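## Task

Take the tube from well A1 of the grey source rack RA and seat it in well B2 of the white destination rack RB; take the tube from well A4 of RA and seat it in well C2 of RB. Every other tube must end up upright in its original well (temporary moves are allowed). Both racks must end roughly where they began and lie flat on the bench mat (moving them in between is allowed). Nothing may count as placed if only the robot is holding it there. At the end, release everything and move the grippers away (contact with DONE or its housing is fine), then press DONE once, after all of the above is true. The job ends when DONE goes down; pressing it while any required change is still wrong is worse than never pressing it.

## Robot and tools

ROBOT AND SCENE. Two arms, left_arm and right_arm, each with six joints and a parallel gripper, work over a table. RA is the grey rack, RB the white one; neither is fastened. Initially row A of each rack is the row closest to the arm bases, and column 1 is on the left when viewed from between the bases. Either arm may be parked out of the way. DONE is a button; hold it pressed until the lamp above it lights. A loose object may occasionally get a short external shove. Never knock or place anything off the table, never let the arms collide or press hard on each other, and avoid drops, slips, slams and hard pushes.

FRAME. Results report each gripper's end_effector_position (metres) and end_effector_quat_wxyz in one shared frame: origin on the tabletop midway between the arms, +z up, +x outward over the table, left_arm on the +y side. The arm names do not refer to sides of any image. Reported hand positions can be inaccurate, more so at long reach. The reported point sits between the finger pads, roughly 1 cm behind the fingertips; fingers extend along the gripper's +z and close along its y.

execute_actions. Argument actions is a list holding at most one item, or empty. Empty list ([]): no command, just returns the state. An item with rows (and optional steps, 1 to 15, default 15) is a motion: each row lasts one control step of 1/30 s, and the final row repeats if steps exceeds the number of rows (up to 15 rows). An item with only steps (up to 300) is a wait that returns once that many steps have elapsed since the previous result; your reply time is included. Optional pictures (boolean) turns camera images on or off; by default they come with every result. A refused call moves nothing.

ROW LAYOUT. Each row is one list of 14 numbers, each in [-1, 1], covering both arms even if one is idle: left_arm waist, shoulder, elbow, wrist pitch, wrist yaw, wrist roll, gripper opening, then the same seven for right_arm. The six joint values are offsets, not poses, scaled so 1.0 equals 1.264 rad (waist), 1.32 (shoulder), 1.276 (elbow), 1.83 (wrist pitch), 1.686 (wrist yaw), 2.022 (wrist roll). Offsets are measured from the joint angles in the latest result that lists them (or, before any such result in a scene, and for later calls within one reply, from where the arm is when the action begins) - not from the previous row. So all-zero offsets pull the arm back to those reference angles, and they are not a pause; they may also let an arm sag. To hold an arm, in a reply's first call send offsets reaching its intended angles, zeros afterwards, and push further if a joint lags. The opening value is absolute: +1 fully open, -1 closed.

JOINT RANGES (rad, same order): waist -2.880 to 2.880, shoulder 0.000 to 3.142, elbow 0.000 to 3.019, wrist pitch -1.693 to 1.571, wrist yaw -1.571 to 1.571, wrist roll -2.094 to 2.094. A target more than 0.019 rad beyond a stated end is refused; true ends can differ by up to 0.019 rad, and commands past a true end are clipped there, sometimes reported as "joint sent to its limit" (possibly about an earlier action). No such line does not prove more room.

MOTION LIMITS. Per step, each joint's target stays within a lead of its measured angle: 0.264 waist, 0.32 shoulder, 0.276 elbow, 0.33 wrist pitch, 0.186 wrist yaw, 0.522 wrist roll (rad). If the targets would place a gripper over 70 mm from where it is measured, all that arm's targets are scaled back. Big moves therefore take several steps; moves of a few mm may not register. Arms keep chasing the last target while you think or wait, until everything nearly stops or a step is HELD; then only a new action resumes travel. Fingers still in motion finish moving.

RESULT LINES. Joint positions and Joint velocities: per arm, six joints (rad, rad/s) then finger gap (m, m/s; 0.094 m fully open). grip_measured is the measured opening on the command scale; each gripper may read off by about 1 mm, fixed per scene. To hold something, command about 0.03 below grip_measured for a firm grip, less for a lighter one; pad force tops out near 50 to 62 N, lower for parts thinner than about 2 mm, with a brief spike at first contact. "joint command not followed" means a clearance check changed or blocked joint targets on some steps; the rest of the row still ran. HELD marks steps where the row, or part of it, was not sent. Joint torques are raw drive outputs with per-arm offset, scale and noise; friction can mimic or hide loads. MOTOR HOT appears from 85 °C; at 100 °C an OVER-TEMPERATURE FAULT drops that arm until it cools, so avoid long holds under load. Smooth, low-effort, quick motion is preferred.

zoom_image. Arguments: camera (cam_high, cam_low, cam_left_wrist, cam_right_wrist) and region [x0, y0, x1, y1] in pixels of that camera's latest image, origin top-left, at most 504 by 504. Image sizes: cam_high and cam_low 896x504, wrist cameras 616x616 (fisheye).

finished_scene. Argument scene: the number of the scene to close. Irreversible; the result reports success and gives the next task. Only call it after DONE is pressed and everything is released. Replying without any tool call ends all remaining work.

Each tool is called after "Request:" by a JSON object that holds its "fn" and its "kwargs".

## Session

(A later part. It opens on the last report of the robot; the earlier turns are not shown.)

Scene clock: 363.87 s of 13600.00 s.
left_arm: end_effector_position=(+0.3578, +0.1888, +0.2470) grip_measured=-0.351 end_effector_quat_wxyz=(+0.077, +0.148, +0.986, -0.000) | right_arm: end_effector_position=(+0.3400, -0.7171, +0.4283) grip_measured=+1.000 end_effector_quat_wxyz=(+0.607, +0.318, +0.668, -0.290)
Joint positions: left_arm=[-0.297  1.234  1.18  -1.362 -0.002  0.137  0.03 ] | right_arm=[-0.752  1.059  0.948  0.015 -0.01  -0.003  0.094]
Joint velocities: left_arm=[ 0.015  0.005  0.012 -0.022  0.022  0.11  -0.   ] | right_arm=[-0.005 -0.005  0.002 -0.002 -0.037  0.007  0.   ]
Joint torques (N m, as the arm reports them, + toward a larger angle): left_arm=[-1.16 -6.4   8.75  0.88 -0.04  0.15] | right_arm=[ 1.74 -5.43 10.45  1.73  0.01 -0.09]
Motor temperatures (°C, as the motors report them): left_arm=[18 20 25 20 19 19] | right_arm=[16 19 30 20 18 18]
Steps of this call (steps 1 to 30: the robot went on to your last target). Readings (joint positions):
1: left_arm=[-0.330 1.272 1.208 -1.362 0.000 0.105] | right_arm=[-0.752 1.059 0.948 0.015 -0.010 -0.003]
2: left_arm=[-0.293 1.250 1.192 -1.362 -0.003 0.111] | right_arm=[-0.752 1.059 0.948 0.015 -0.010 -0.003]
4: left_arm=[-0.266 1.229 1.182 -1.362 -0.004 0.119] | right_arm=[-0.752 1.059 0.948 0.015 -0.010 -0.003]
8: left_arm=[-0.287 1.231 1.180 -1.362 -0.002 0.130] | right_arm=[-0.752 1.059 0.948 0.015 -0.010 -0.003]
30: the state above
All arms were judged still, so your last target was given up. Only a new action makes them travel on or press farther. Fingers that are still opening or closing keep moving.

Request:
{"fn": "execute_actions", "kwargs": {"actions": [{"rows":[[0,0.005,-0.03,0.01,0,0,-0.35,0,0,0.01,0,0,0,1],[0,0.01,-0.06,0.02,0,0,-0.35,0,0,0.01,0,0,0,1],[0,0.015,-0.09,0.03,0,0,-0.35,0,0,0.01,0,0,0,1],[0,0.02,-0.12,0.035,0,0,-0.35,0,0,0.01,0,0,0,1],[0,0.025,-0.145,0.05,0,0,-0.35,0,0,0.01,0,0,0,1]]}]}}

Scene clock: 369.70 s of 13600.00 s.
left_arm: end_effector_position=(+0.3126, +0.1961, +0.1505) grip_measured=-0.351 end_effector_quat_wxyz=(-0.016, +0.148, +0.989, +0.001) | right_arm: end_effector_position=(+0.3400, -0.7171, +0.4283) grip_measured=+1.000 end_effector_quat_wxyz=(+0.607, +0.318, +0.668, -0.290)
Joint positions: left_arm=[-0.297  1.28   0.97  -1.292 -0.002  0.137  0.03 ] | right_arm=[-0.752  1.059  0.948  0.015 -0.01  -0.003  0.094]
Joint velocities: left_arm=[-0.005 -0.015 -0.002  0.002  0.007  0.007  0.001] | right_arm=[ 0.015 -0.005  0.012 -0.007  0.007  0.007  0.   ]
Joint torques (N m, as the arm reports them, + toward a larger angle): left_arm=[-0.65 -8.74  9.69  1.17 -0.15  0.05] | right_arm=[ 0.86 -5.85 10.38  1.69 -0.04 -0.1 ]
Motor temperatures (°C, as the motors report them): left_arm=[18 19 24 20 19 19] | right_arm=[16 19 30 20 18 18]
Steps of this call (steps 1 to 90: nothing new was sent; then 2.33 s passed at rest; steps 91 to 105: all 15 steps of this action). Readings (joint positions):
91: left_arm=[-0.297 1.234 1.176 -1.361 -0.002 0.137] | right_arm=[-0.752 1.059 0.948 0.015 -0.010 -0.003]
92: left_arm=[-0.297 1.233 1.163 -1.356 -0.002 0.137] | right_arm=[-0.752 1.059 0.948 0.015 -0.010 -0.003]
94: left_arm=[-0.297 1.233 1.110 -1.331 -0.002 0.137] | right_arm=[-0.752 1.059 0.948 0.015 -0.010 -0.003]
98: left_arm=[-0.297 1.255 0.986 -1.304 -0.002 0.137] | right_arm=[-0.752 1.059 0.948 0.015 -0.010 -0.003]
105: the state above

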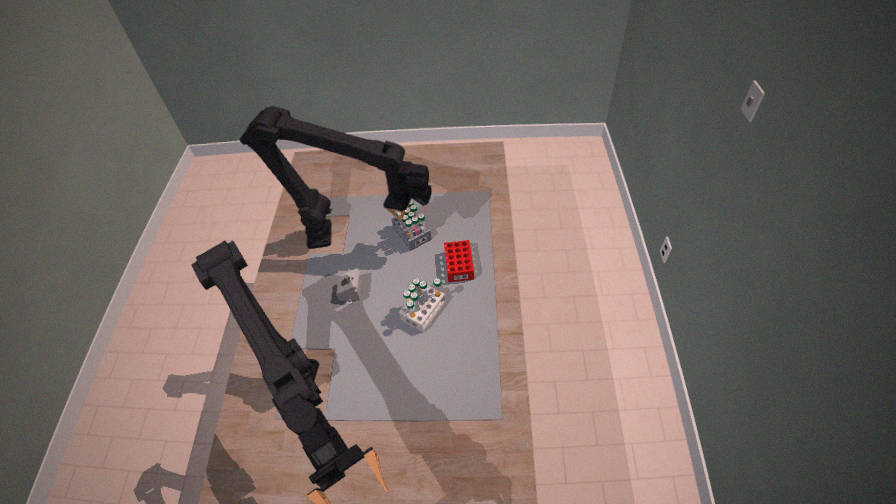

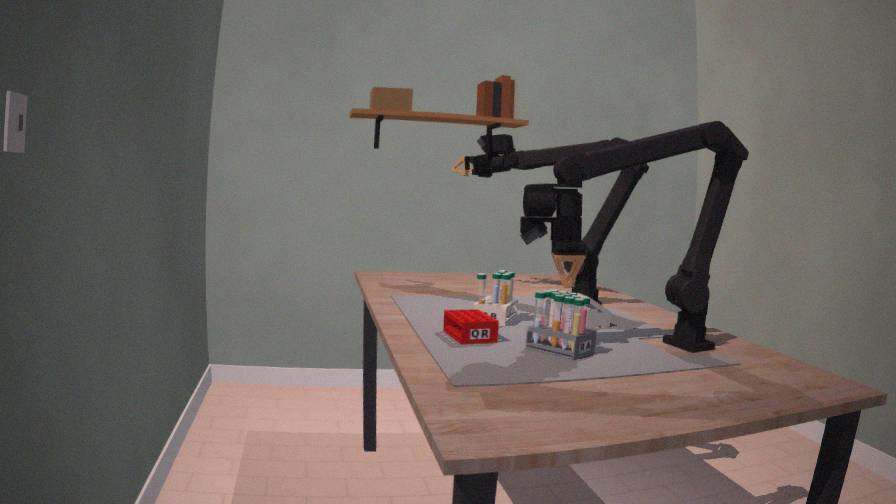

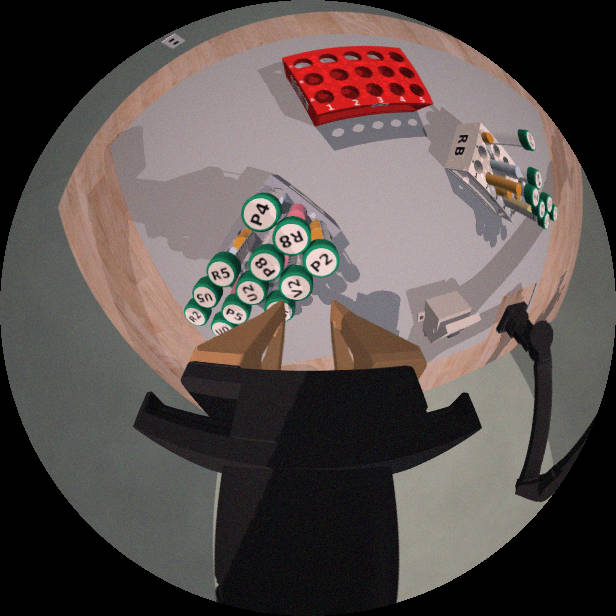

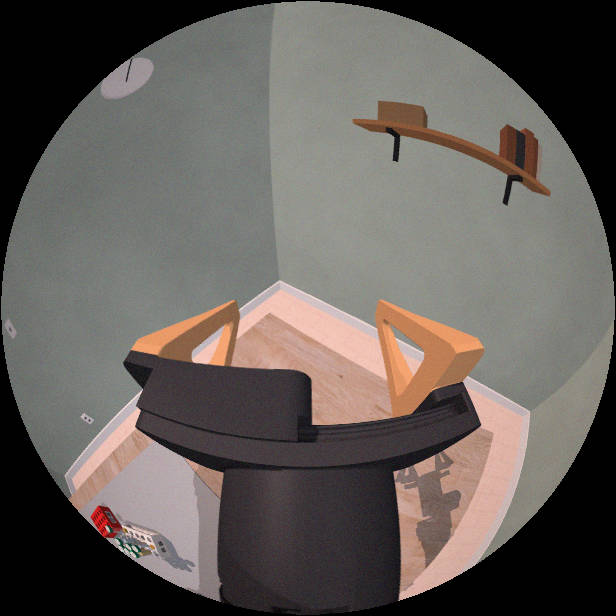

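Request:
{"fn": "execute_actions", "kwargs": {"actions": [{"rows":[[0.016,0,-0.01,0.03,0,0,-0.35,0,0,0.01,0,0,0,1],[0.016,0,-0.01,0.03,0,0,-0.35,0,0,0.01,0,0,0,1],[0.016,0,-0.02,0.048,0,0,-0.35,0,0,0.01,0,0,0,1]]}]}}

Request:
{"fn": "zoom_image", "kwargs": {"camera": "cam_left_wrist", "region": [220,220,380,370]}}

Scene clock: 381.43 s of 13600.00 s.
left_arm: end_effector_position=(+0.3190, +0.1988, +0.1400) grip_measured=-0.351 end_effector_quat_wxyz=(+0.003, +0.143, +0.990, +0.001) | right_arm: end_effector_position=(+0.3400, -0.7171, +0.4283) grip_measured=+1.000 end_effector_quat_wxyz=(+0.607, +0.318, +0.668, -0.290)
Joint positions: left_arm=[-0.286  1.28   0.941 -1.225 -0.002  0.137  0.03 ] | right_arm=[-0.752  1.059  0.948  0.015 -0.01  -0.003  0.094]
Joint velocities: left_arm=[ 0.015 -0.005 -0.002 -0.002  0.007 -0.007 -0.   ] | right_arm=[-0.005 -0.005 -0.007 -0.002  0.066  0.037  0.   ]
Joint torques (N m, as the arm reports them, + toward a larger angle): left_arm=[ 0.47 -7.34  7.97  1.26 -0.13  0.02] | right_arm=[ 1.52 -5.89 10.58  1.65 -0.03 -0.08]
Motor temperatures (°C, as the motors report them): left_arm=[18 19 24 20 19 19] | right_arm=[16 19 30 20 18 18]
Steps of this call (steps 1 to 15: the robot went on to your last target; steps 16 to 90: nothing new was sent; then 8.23 s passed at rest; steps 91 to 105: all 15 steps of this action). Readings (joint positions):
91: left_arm=[-0.296 1.280 0.968 -1.285 -0.002 0.137] | right_arm=[-0.752 1.059 0.948 0.015 -0.010 -0.003]
92: left_arm=[-0.294 1.280 0.965 -1.274 -0.002 0.137] | right_arm=[-0.752 1.059 0.948 0.015 -0.010 -0.003]
94: left_arm=[-0.290 1.280 0.953 -1.245 -0.002 0.137] | right_arm=[-0.752 1.059 0.948 0.015 -0.010 -0.003]
98: left_arm=[-0.286 1.280 0.941 -1.229 -0.002 0.137] | right_arm=[-0.752 1.059 0.948 0.015 -0.010 -0.003]
105: the state above

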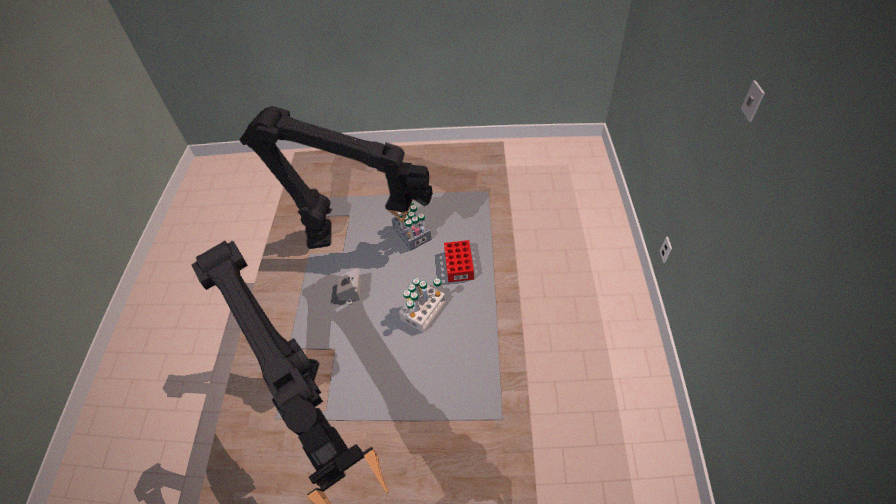

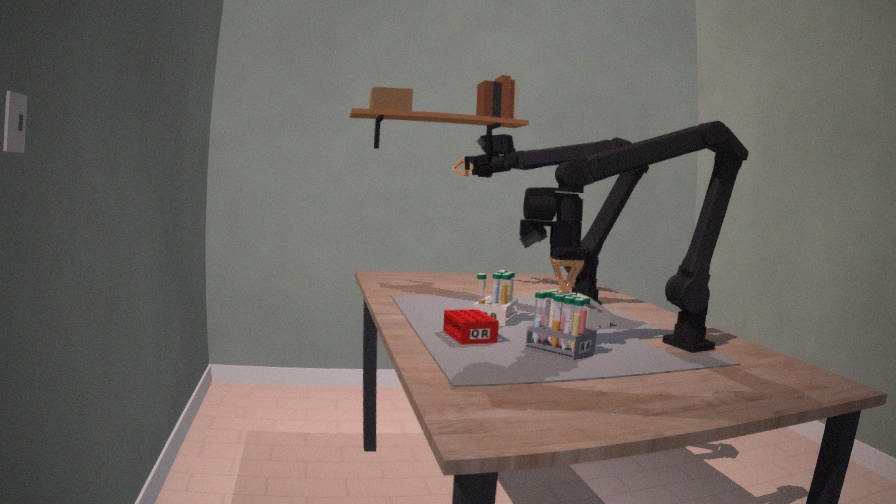

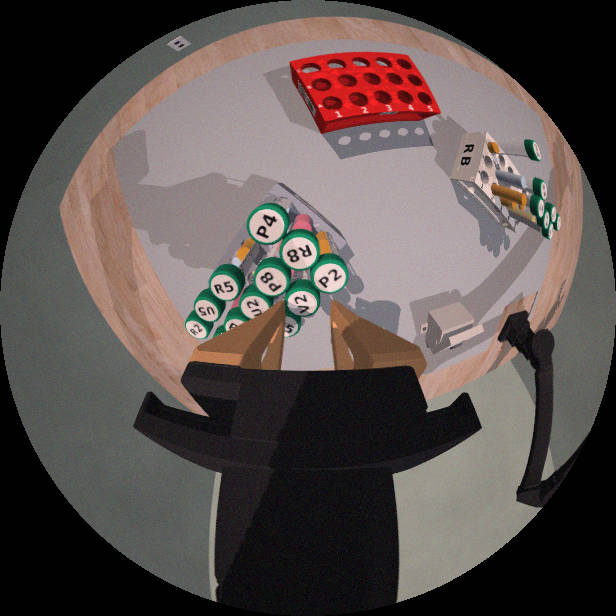

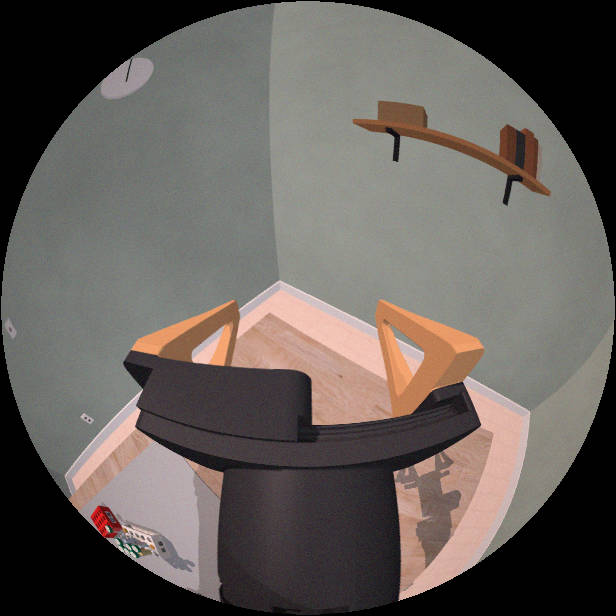

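Region (220, 220, 380, 370) of cam_left_wrist's 616x616 image, scaled by 3.150, with more detail than that image has; it fills the top 472 rows of this view, and the rest is white.

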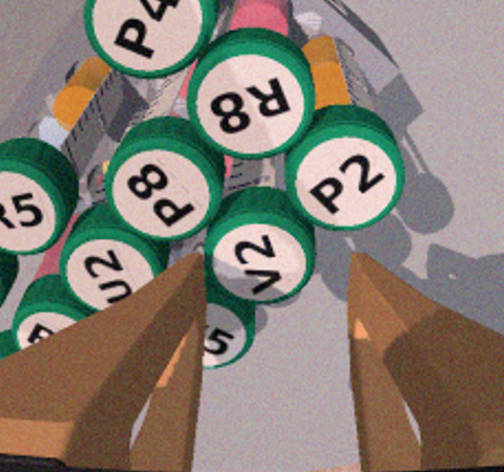

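Request:
{"fn": "execute_actions", "kwargs": {"actions": [{"rows":[[0.002,0.008,0,0.014,0,0,-0.35,0,0,0.01,0,0,0,1],[0.002,0.011,-0.004,0.018,0,0,-0.35,0,0,0.01,0,0,0,1],[0.002,0.014,-0.008,0.022,0,0,-0.35,0,0,0.01,0,0,0,1],[0.002,0.017,-0.012,0.027,0,0,-0.35,0,0,0.01,0,0,0,1],[0.002,0.02,-0.016,0.033,0,0,-0.35,0,0,0.01,0,0,0,1],[0.002,0.023,-0.022,0.039,0,0,-0.35,0,0,0.01,0,0,0,1]]}]}}

Request:
{"fn": "zoom_image", "kwargs": {"camera": "cam_left_wrist", "region": [220,220,380,370]}}

Scene clock: 390.53 s of 13600.00 s.
left_arm: end_effector_position=(+0.3264, +0.1976, +0.1384) grip_measured=-0.351 end_effector_quat_wxyz=(+0.020, +0.143, +0.990, +0.001) | right_arm: end_effector_position=(+0.3400, -0.7171, +0.4283) grip_measured=+1.000 end_effector_quat_wxyz=(+0.607, +0.318, +0.668, -0.290)
Joint positions: left_arm=[-0.286  1.28   0.936 -1.187 -0.002  0.137  0.03 ] | right_arm=[-0.752  1.059  0.948  0.015 -0.01  -0.003  0.094]
Joint velocities: left_arm=[-0.005 -0.005 -0.017  0.002  0.007 -0.037 -0.   ] | right_arm=[-0.005  0.005 -0.002 -0.002 -0.022 -0.022  0.   ]
Joint torques (N m, as the arm reports them, + toward a larger angle): left_arm=[ 0.34 -4.84  5.99  1.86 -0.14  0.04] | right_arm=[ 1.4  -6.74 10.3   1.67 -0.06 -0.09]
Motor temperatures (°C, as the motors report them): left_arm=[18 19 24 20 19 19] | right_arm=[16 19 30 20 18 18]
Steps of this call (steps 1 to 15: the robot went on to your last target; steps 16 to 90: nothing new was sent; then 5.60 s passed at rest; steps 91 to 105: all 15 steps of this action). Readings (joint positions):
91: left_arm=[-0.286 1.280 0.941 -1.224 -0.002 0.137] | right_arm=[-0.752 1.059 0.948 0.015 -0.010 -0.003]
92: left_arm=[-0.286 1.280 0.940 -1.222 -0.002 0.137] | right_arm=[-0.752 1.059 0.948 0.015 -0.010 -0.003]
94: left_arm=[-0.286 1.280 0.939 -1.210 -0.002 0.137] | right_arm=[-0.752 1.059 0.948 0.015 -0.010 -0.003]
98: left_arm=[-0.286 1.280 0.936 -1.187 -0.002 0.137] | right_arm=[-0.752 1.059 0.948 0.015 -0.010 -0.003]
105: the state above

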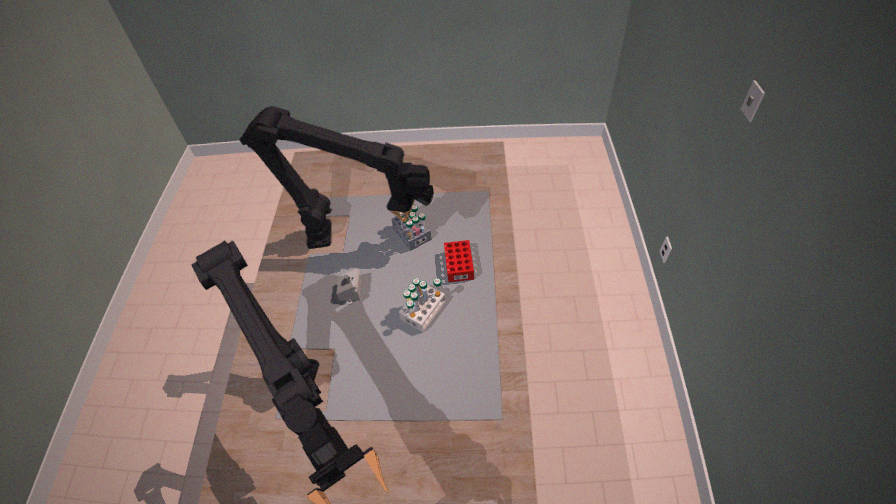

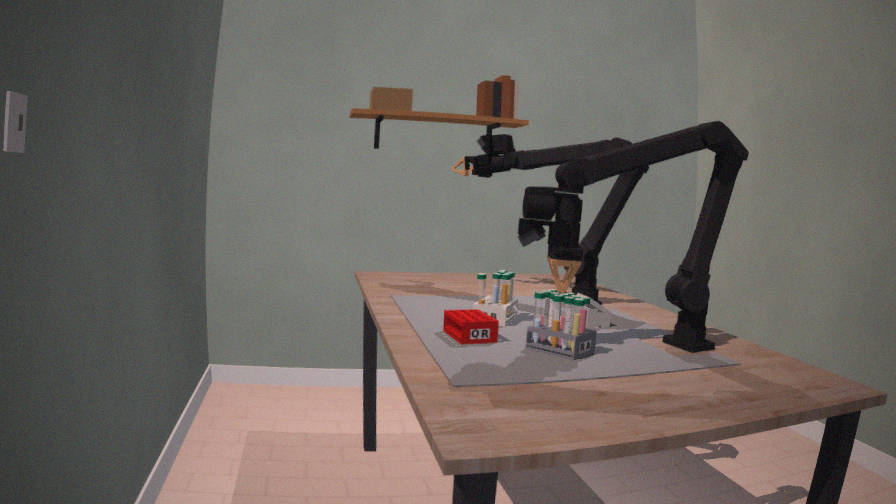

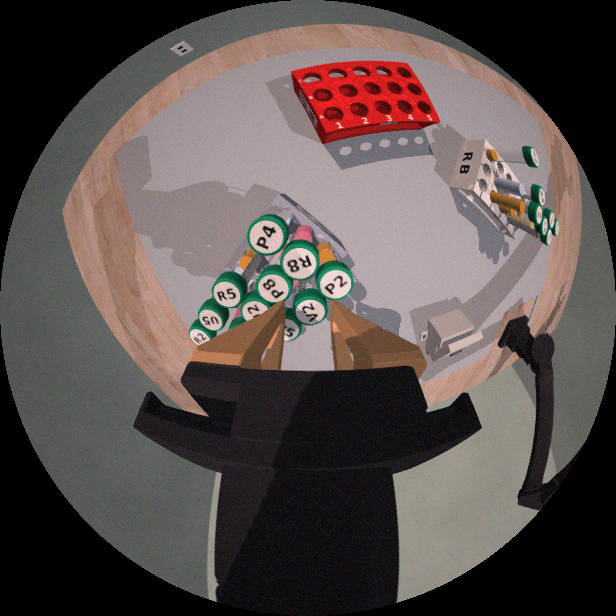

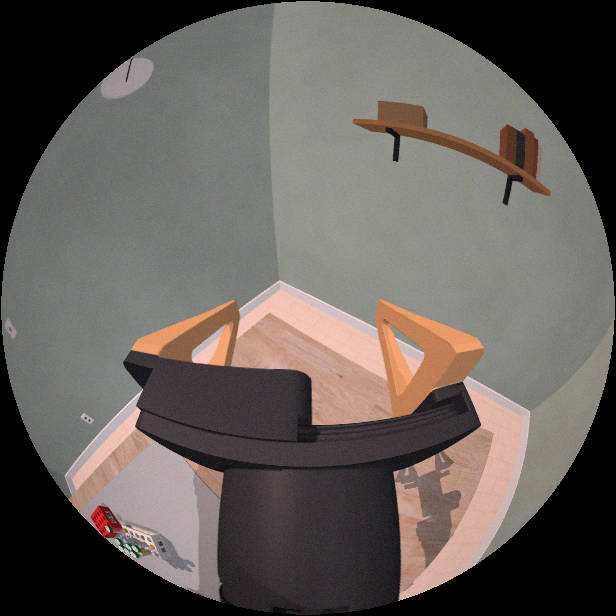

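Region (220, 220, 380, 370) of cam_left_wrist's 616x616 image, scaled by 3.150, with more detail than that image has; it fills the top 472 rows of this view, and the rest is white.

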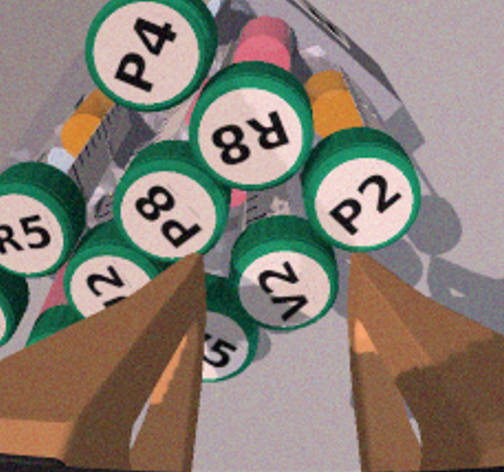

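Request:
{"fn": "execute_actions", "kwargs": {"actions": [{"rows":[[0,0,0.035,0,0,0,-0.35,0,0,0.01,0,0,0,1],[0,0,0.035,0,0,0,-0.35,0,0,0.01,0,0,0,1],[0,0,0.035,0,0,0,-0.35,0,0,0.01,0,0,0,1],[0,0,0.035,0,0,0,-0.35,0,0,0.01,0,0,0,1],[0,0,0.035,-0.012,0,0,-0.49,0,0,0.01,0,0,0,1]]}]}}

Request:
{"fn": "zoom_image", "kwargs": {"camera": "cam_left_wrist", "region": [220,220,380,370]}}

Scene clock: 398.93 s of 13600.00 s.
left_arm: end_effector_position=(+0.3262, +0.1977, +0.1393) grip_measured=-0.489 end_effector_quat_wxyz=(+0.019, +0.143, +0.990, +0.001) | right_arm: end_effector_position=(+0.3400, -0.7171, +0.4283) grip_measured=+1.000 end_effector_quat_wxyz=(+0.607, +0.318, +0.668, -0.290)
Joint positions: left_arm=[-0.286  1.279  0.938 -1.191 -0.002  0.137  0.024] | right_arm=[-0.752  1.059  0.948  0.015 -0.01  -0.003  0.094]
Joint velocities: left_arm=[-0.005  0.005 -0.002 -0.002 -0.081 -0.007  0.001] | right_arm=[-0.005 -0.015 -0.012  0.017 -0.037 -0.051  0.   ]
Joint torques (N m, as the arm reports them, + toward a larger angle): left_arm=[ 0.   -6.98 11.03 -0.17 -0.16  0.02] | right_arm=[ 1.86 -5.3  10.45  1.53 -0.04 -0.11]
Motor temperatures (°C, as the motors report them): left_arm=[18 19 23 20 18 19] | right_arm=[16 19 30 20 18 18]
Steps of this call (steps 1 to 15: the robot went on to your last target; steps 16 to 100: nothing new was sent; then 4.57 s passed at rest; steps 101 to 115: all 15 steps of this action). Readings (joint positions):
101: left_arm=[-0.286 1.279 0.938 -1.187 -0.002 0.137] | right_arm=[-0.752 1.059 0.948 0.015 -0.010 -0.003]
102: left_arm=[-0.286 1.279 0.938 -1.187 -0.002 0.137] | right_arm=[-0.752 1.059 0.948 0.015 -0.010 -0.003]
104: left_arm=[-0.286 1.279 0.938 -1.187 -0.002 0.137] | right_arm=[-0.752 1.059 0.948 0.015 -0.010 -0.003]
108: left_arm=[-0.286 1.279 0.938 -1.190 -0.002 0.137] | right_arm=[-0.752 1.059 0.948 0.015 -0.010 -0.003]
115: the state above

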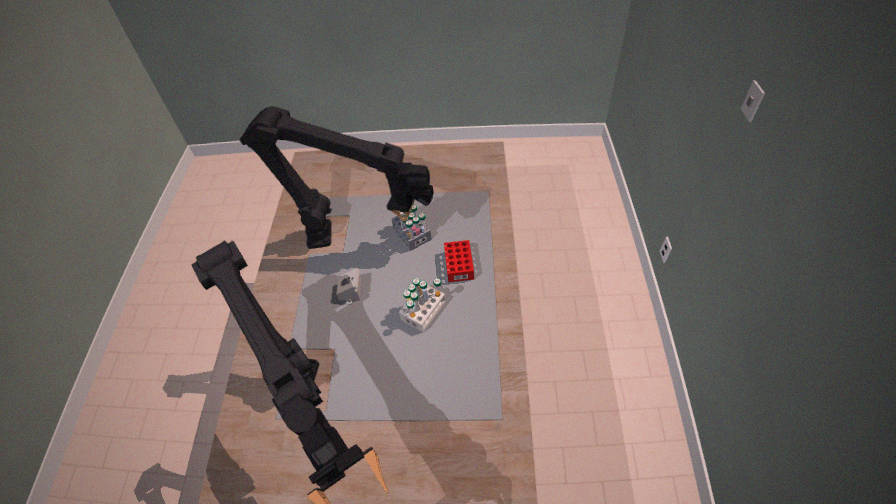

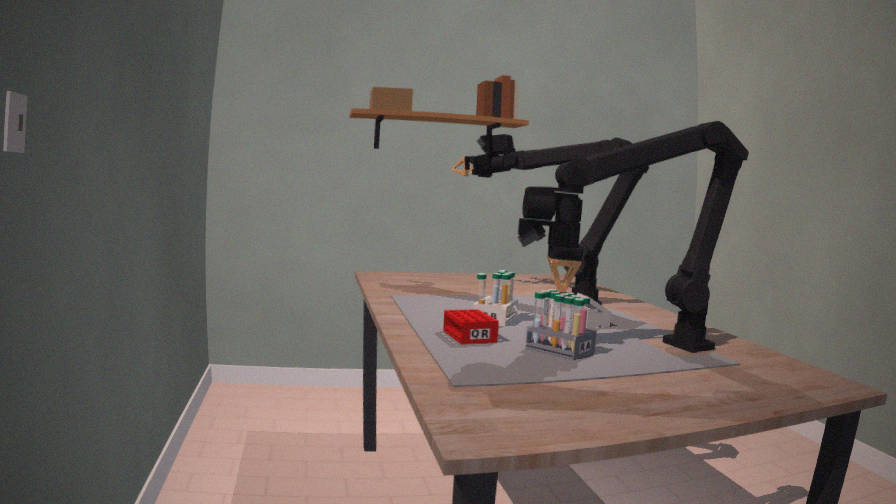

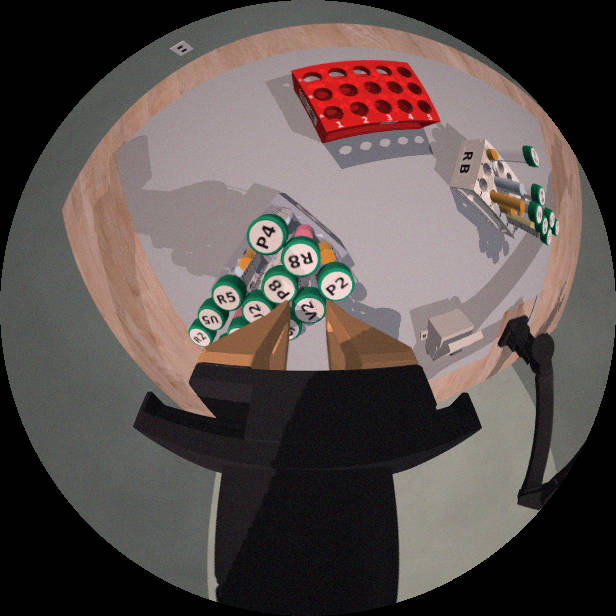

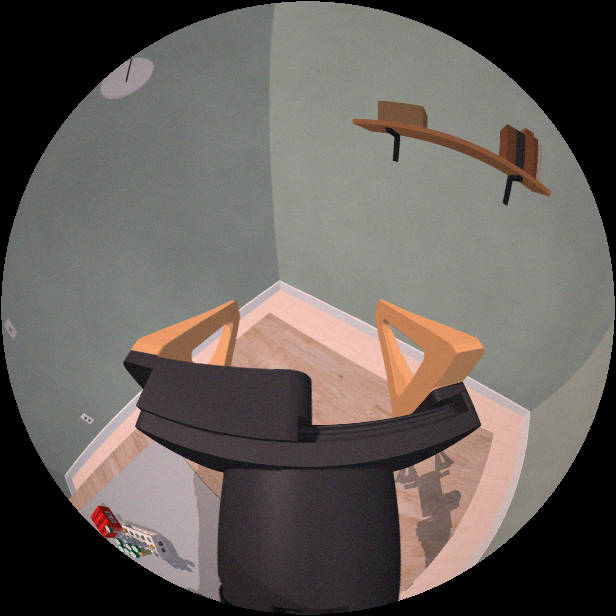

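Region (220, 220, 380, 370) of cam_left_wrist's 616x616 image, scaled by 3.150, with more detail than that image has; it fills the top 472 rows of this view, and the rest is white.

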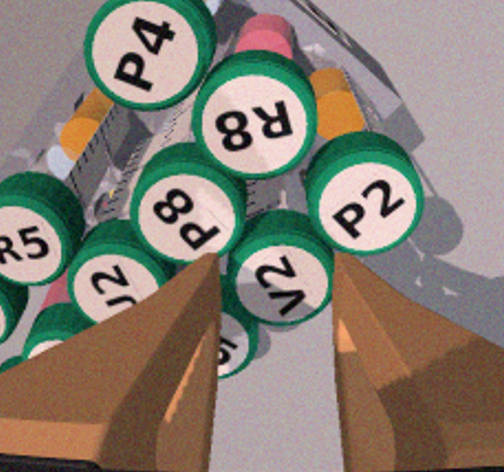

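Request:
{"fn": "execute_actions", "kwargs": {"actions": [{"rows":[[0,-0.025,0.01,0,0,0,-0.45,0,0,0.01,0,0,0,1],[0,-0.025,0.01,0,0,0,-0.45,0,0,0.01,0,0,0,1],[0,-0.025,0.01,0,0,0,-0.45,0,0,0.01,0,0,0,1],[0,-0.025,0.01,0,0,0,-0.45,0,0,0.01,0,0,0,1],[0,-0.025,0.01,0,0,0,-0.45,0,0,0.01,0,0,0,1],[0,-0.025,0.01,0,0,0,-0.45,0,0,0.01,0,0,0,1],[0,-0.025,0.01,-0.018,0,0,-0.45,0,0,0.01,0,0,0,1]]}]}}

Request:
{"fn": "zoom_image", "kwargs": {"camera": "cam_left_wrist", "region": [220,220,380,370]}}

Scene clock: 412.63 s of 13600.00 s.
left_arm: end_effector_position=(+0.3227, +0.1982, +0.1430) grip_measured=-0.452 end_effector_quat_wxyz=(+0.018, +0.143, +0.990, +0.001) | right_arm: end_effector_position=(+0.3400, -0.7171, +0.4283) grip_measured=+1.000 end_effector_quat_wxyz=(+0.607, +0.318, +0.668, -0.290)
Joint positions: left_arm=[-0.286  1.268  0.938 -1.205 -0.002  0.137  0.026] | right_arm=[-0.752  1.059  0.948  0.015 -0.01  -0.003  0.094]
Joint velocities: left_arm=[-0.005 -0.015 -0.017 -0.012 -0.007 -0.081 -0.001] | right_arm=[ 0.015  0.005 -0.002 -0.002 -0.022 -0.022  0.   ]
Joint torques (N m, as the arm reports them, + toward a larger angle): left_arm=[ 0.12 -9.03  8.69 -0.11 -0.14  0.02] | right_arm=[ 1.85 -6.09 10.58  1.64  0.01 -0.11]
Motor temperatures (°C, as the motors report them): left_arm=[18 19 24 20 18 19] | right_arm=[16 19 30 20 18 18]
Steps of this call (steps 1 to 15: the robot went on to your last target; steps 16 to 90: nothing new was sent; then 10.20 s passed at rest; steps 91 to 105: all 15 steps of this action). Readings (joint positions):
91: left_arm=[-0.286 1.278 0.938 -1.191 -0.002 0.137] | right_arm=[-0.752 1.059 0.948 0.015 -0.010 -0.003]
92: left_arm=[-0.286 1.276 0.938 -1.191 -0.002 0.137] | right_arm=[-0.752 1.059 0.948 0.015 -0.010 -0.003]
94: left_arm=[-0.286 1.273 0.938 -1.191 -0.002 0.137] | right_arm=[-0.752 1.059 0.948 0.015 -0.010 -0.003]
98: left_arm=[-0.286 1.268 0.938 -1.197 -0.002 0.137] | right_arm=[-0.752 1.059 0.948 0.015 -0.010 -0.003]
105: the state above

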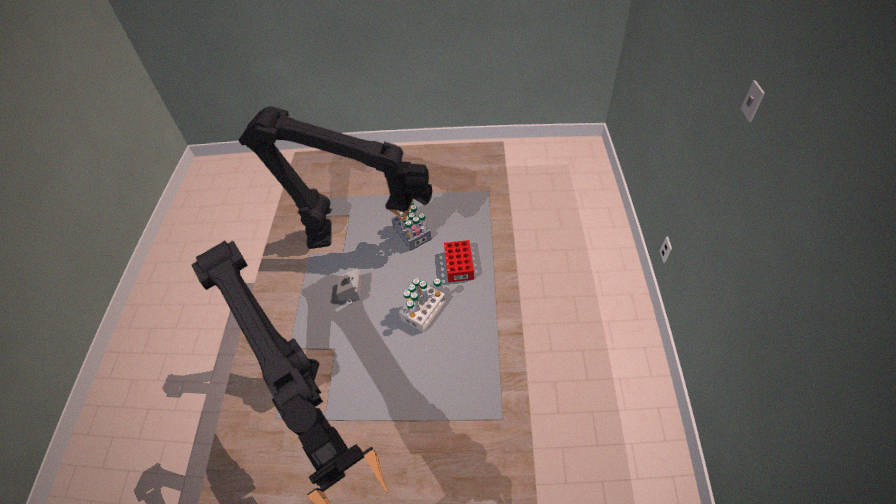

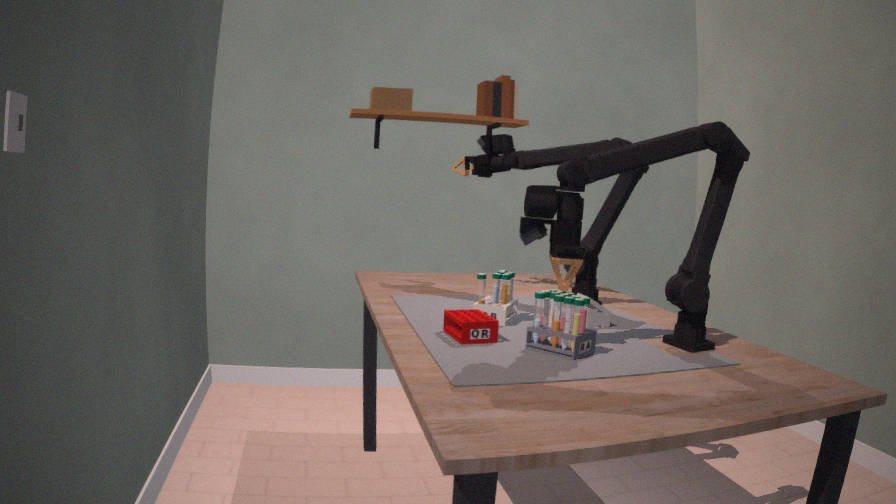

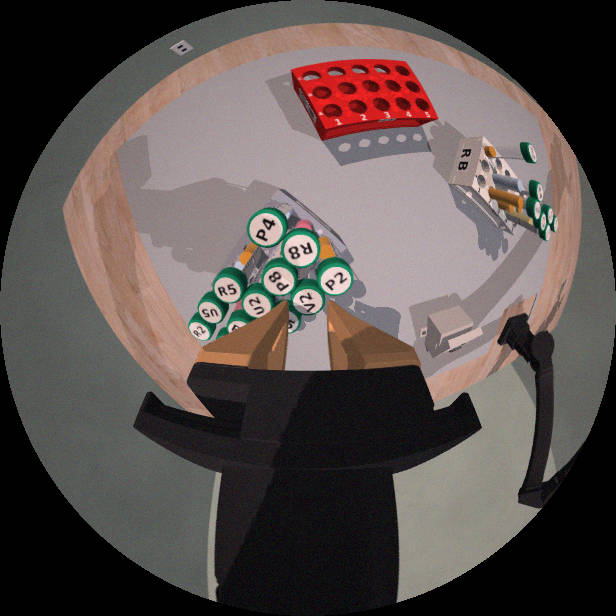

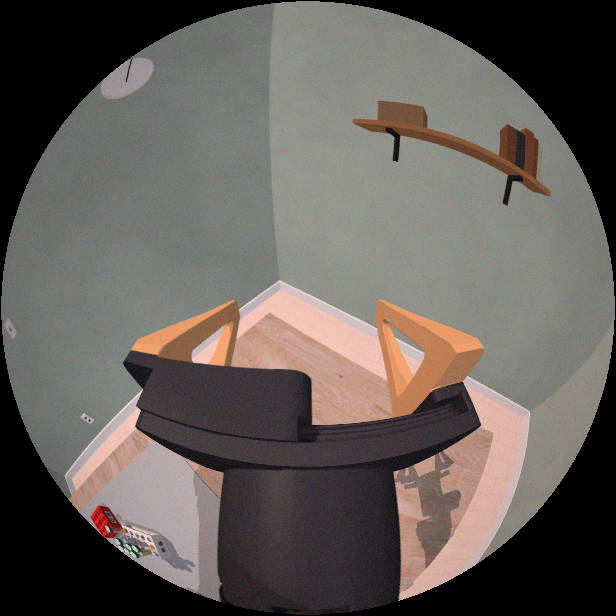

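Region (220, 220, 380, 370) of cam_left_wrist's 616x616 image, scaled by 3.150, with more detail than that image has; it fills the top 472 rows of this view, and the rest is white.

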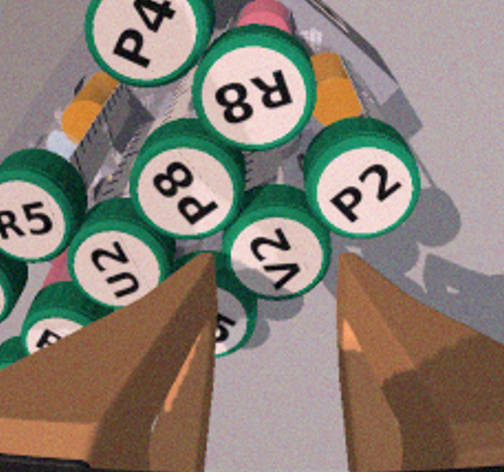

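Descend with shoulder only (nearly vertical).

Request:
{"fn": "execute_actions", "kwargs": {"actions": [{"rows":[[0,0.01,0.01,0,0,0,-0.45,0,0,0.01,0,0,0,1],[0,0.015,0.01,0,0,0,-0.45,0,0,0.01,0,0,0,1],[0,0.02,0.01,0,0,0,-0.45,0,0,0.01,0,0,0,1],[0,0.025,0.01,0,0,0,-0.45,0,0,0.01,0,0,0,1],[0,0.03,0.01,0,0,0,-0.45,0,0,0.01,0,0,0,1],[0,0.035,0.01,0,0,0,-0.45,0,0,0.01,0,0,0,1],[0,0.04,0.01,0,0,0,-0.45,0,0,0.01,0,0,0,1],[0,0.045,0.01,0,0,0,-0.45,0,0,0.01,0,0,0,1],[0,0.05,0.01,0,0,0,-0.45,0,0,0.01,0,0,0,1]]}]}}

Request:
{"fn": "zoom_image", "kwargs": {"camera": "cam_left_wrist", "region": [220,220,380,370]}}

Scene clock: 423.90 s of 13600.00 s.
left_arm: end_effector_position=(+0.3238, +0.1981, +0.1381) grip_measured=-0.452 end_effector_quat_wxyz=(+0.010, +0.143, +0.990, +0.001) | right_arm: end_effector_position=(+0.3400, -0.7171, +0.4283) grip_measured=+1.000 end_effector_quat_wxyz=(+0.607, +0.318, +0.668, -0.290)
Joint positions: left_arm=[-0.286  1.286  0.941 -1.205 -0.002  0.137  0.026] | right_arm=[-0.752  1.059  0.948  0.015 -0.01  -0.003  0.094]
Joint velocities: left_arm=[-0.005  0.005  0.007 -0.022 -0.022  0.022  0.002] | right_arm=[ 0.005 -0.005  0.007 -0.002 -0.022  0.037  0.   ]
Joint torques (N m, as the arm reports them, + toward a larger angle): left_arm=[-0.43 -3.9   8.33  0.45 -0.12  0.03] | right_arm=[ 1.73 -5.72 10.5   1.74  0.05 -0.11]
Motor temperatures (°C, as the motors report them): left_arm=[18 19 24 20 18 19] | right_arm=[16 19 31 20 18 18]
Steps of this call (steps 1 to 15: the robot went on to your last target; steps 16 to 90: nothing new was sent; then 7.77 s passed at rest; steps 91 to 105: all 15 steps of this action). Readings (joint positions):
91: left_arm=[-0.286 1.268 0.938 -1.205 -0.002 0.137] | right_arm=[-0.752 1.059 0.948 0.015 -0.010 -0.003]
92: left_arm=[-0.286 1.268 0.938 -1.205 -0.002 0.137] | right_arm=[-0.752 1.059 0.948 0.015 -0.010 -0.003]
94: left_arm=[-0.286 1.272 0.938 -1.205 -0.002 0.137] | right_arm=[-0.752 1.059 0.948 0.015 -0.010 -0.003]
98: left_arm=[-0.286 1.286 0.940 -1.205 -0.002 0.137] | right_arm=[-0.752 1.059 0.948 0.015 -0.010 -0.003]
105: the state above

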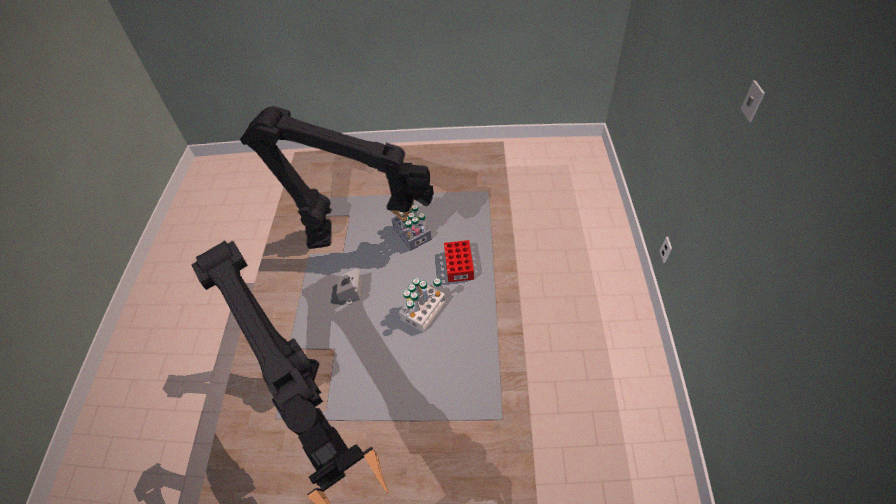

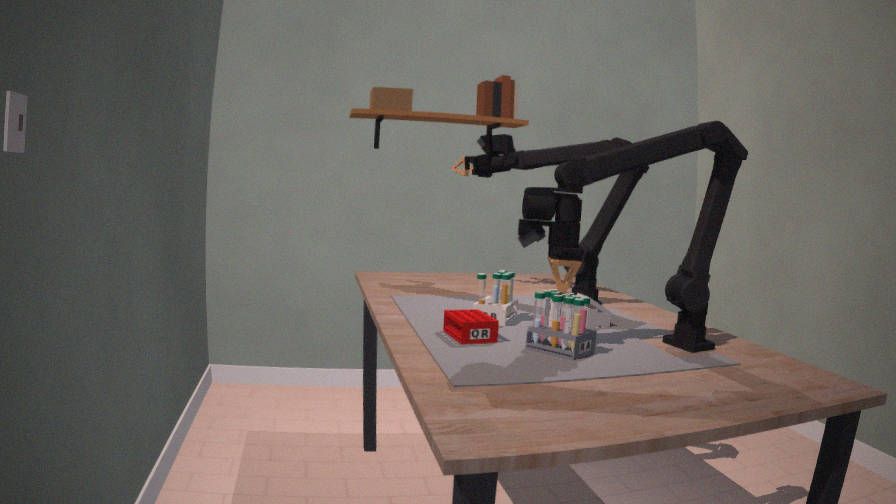

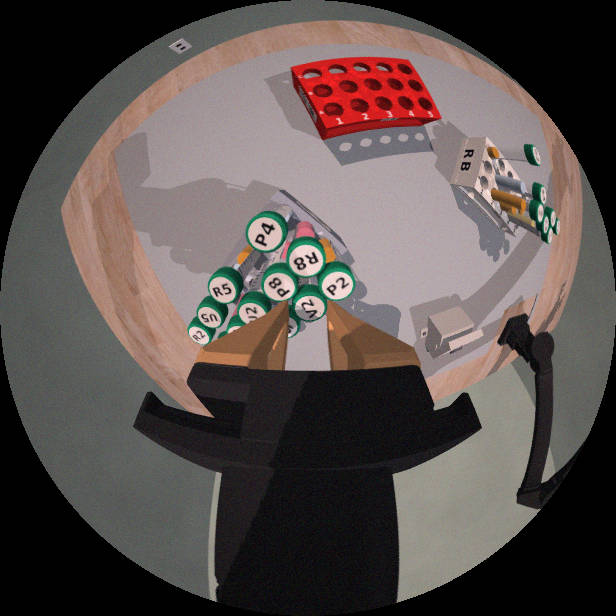

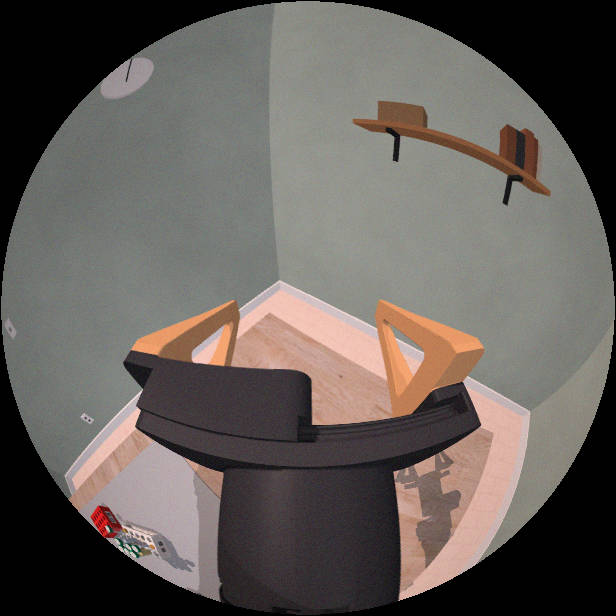

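Region (220, 220, 380, 370) of cam_left_wrist's 616x616 image, scaled by 3.150, with more detail than that image has; it fills the top 472 rows of this view, and the rest is white.

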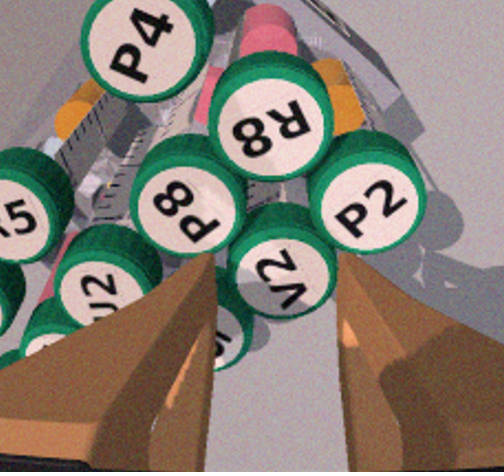

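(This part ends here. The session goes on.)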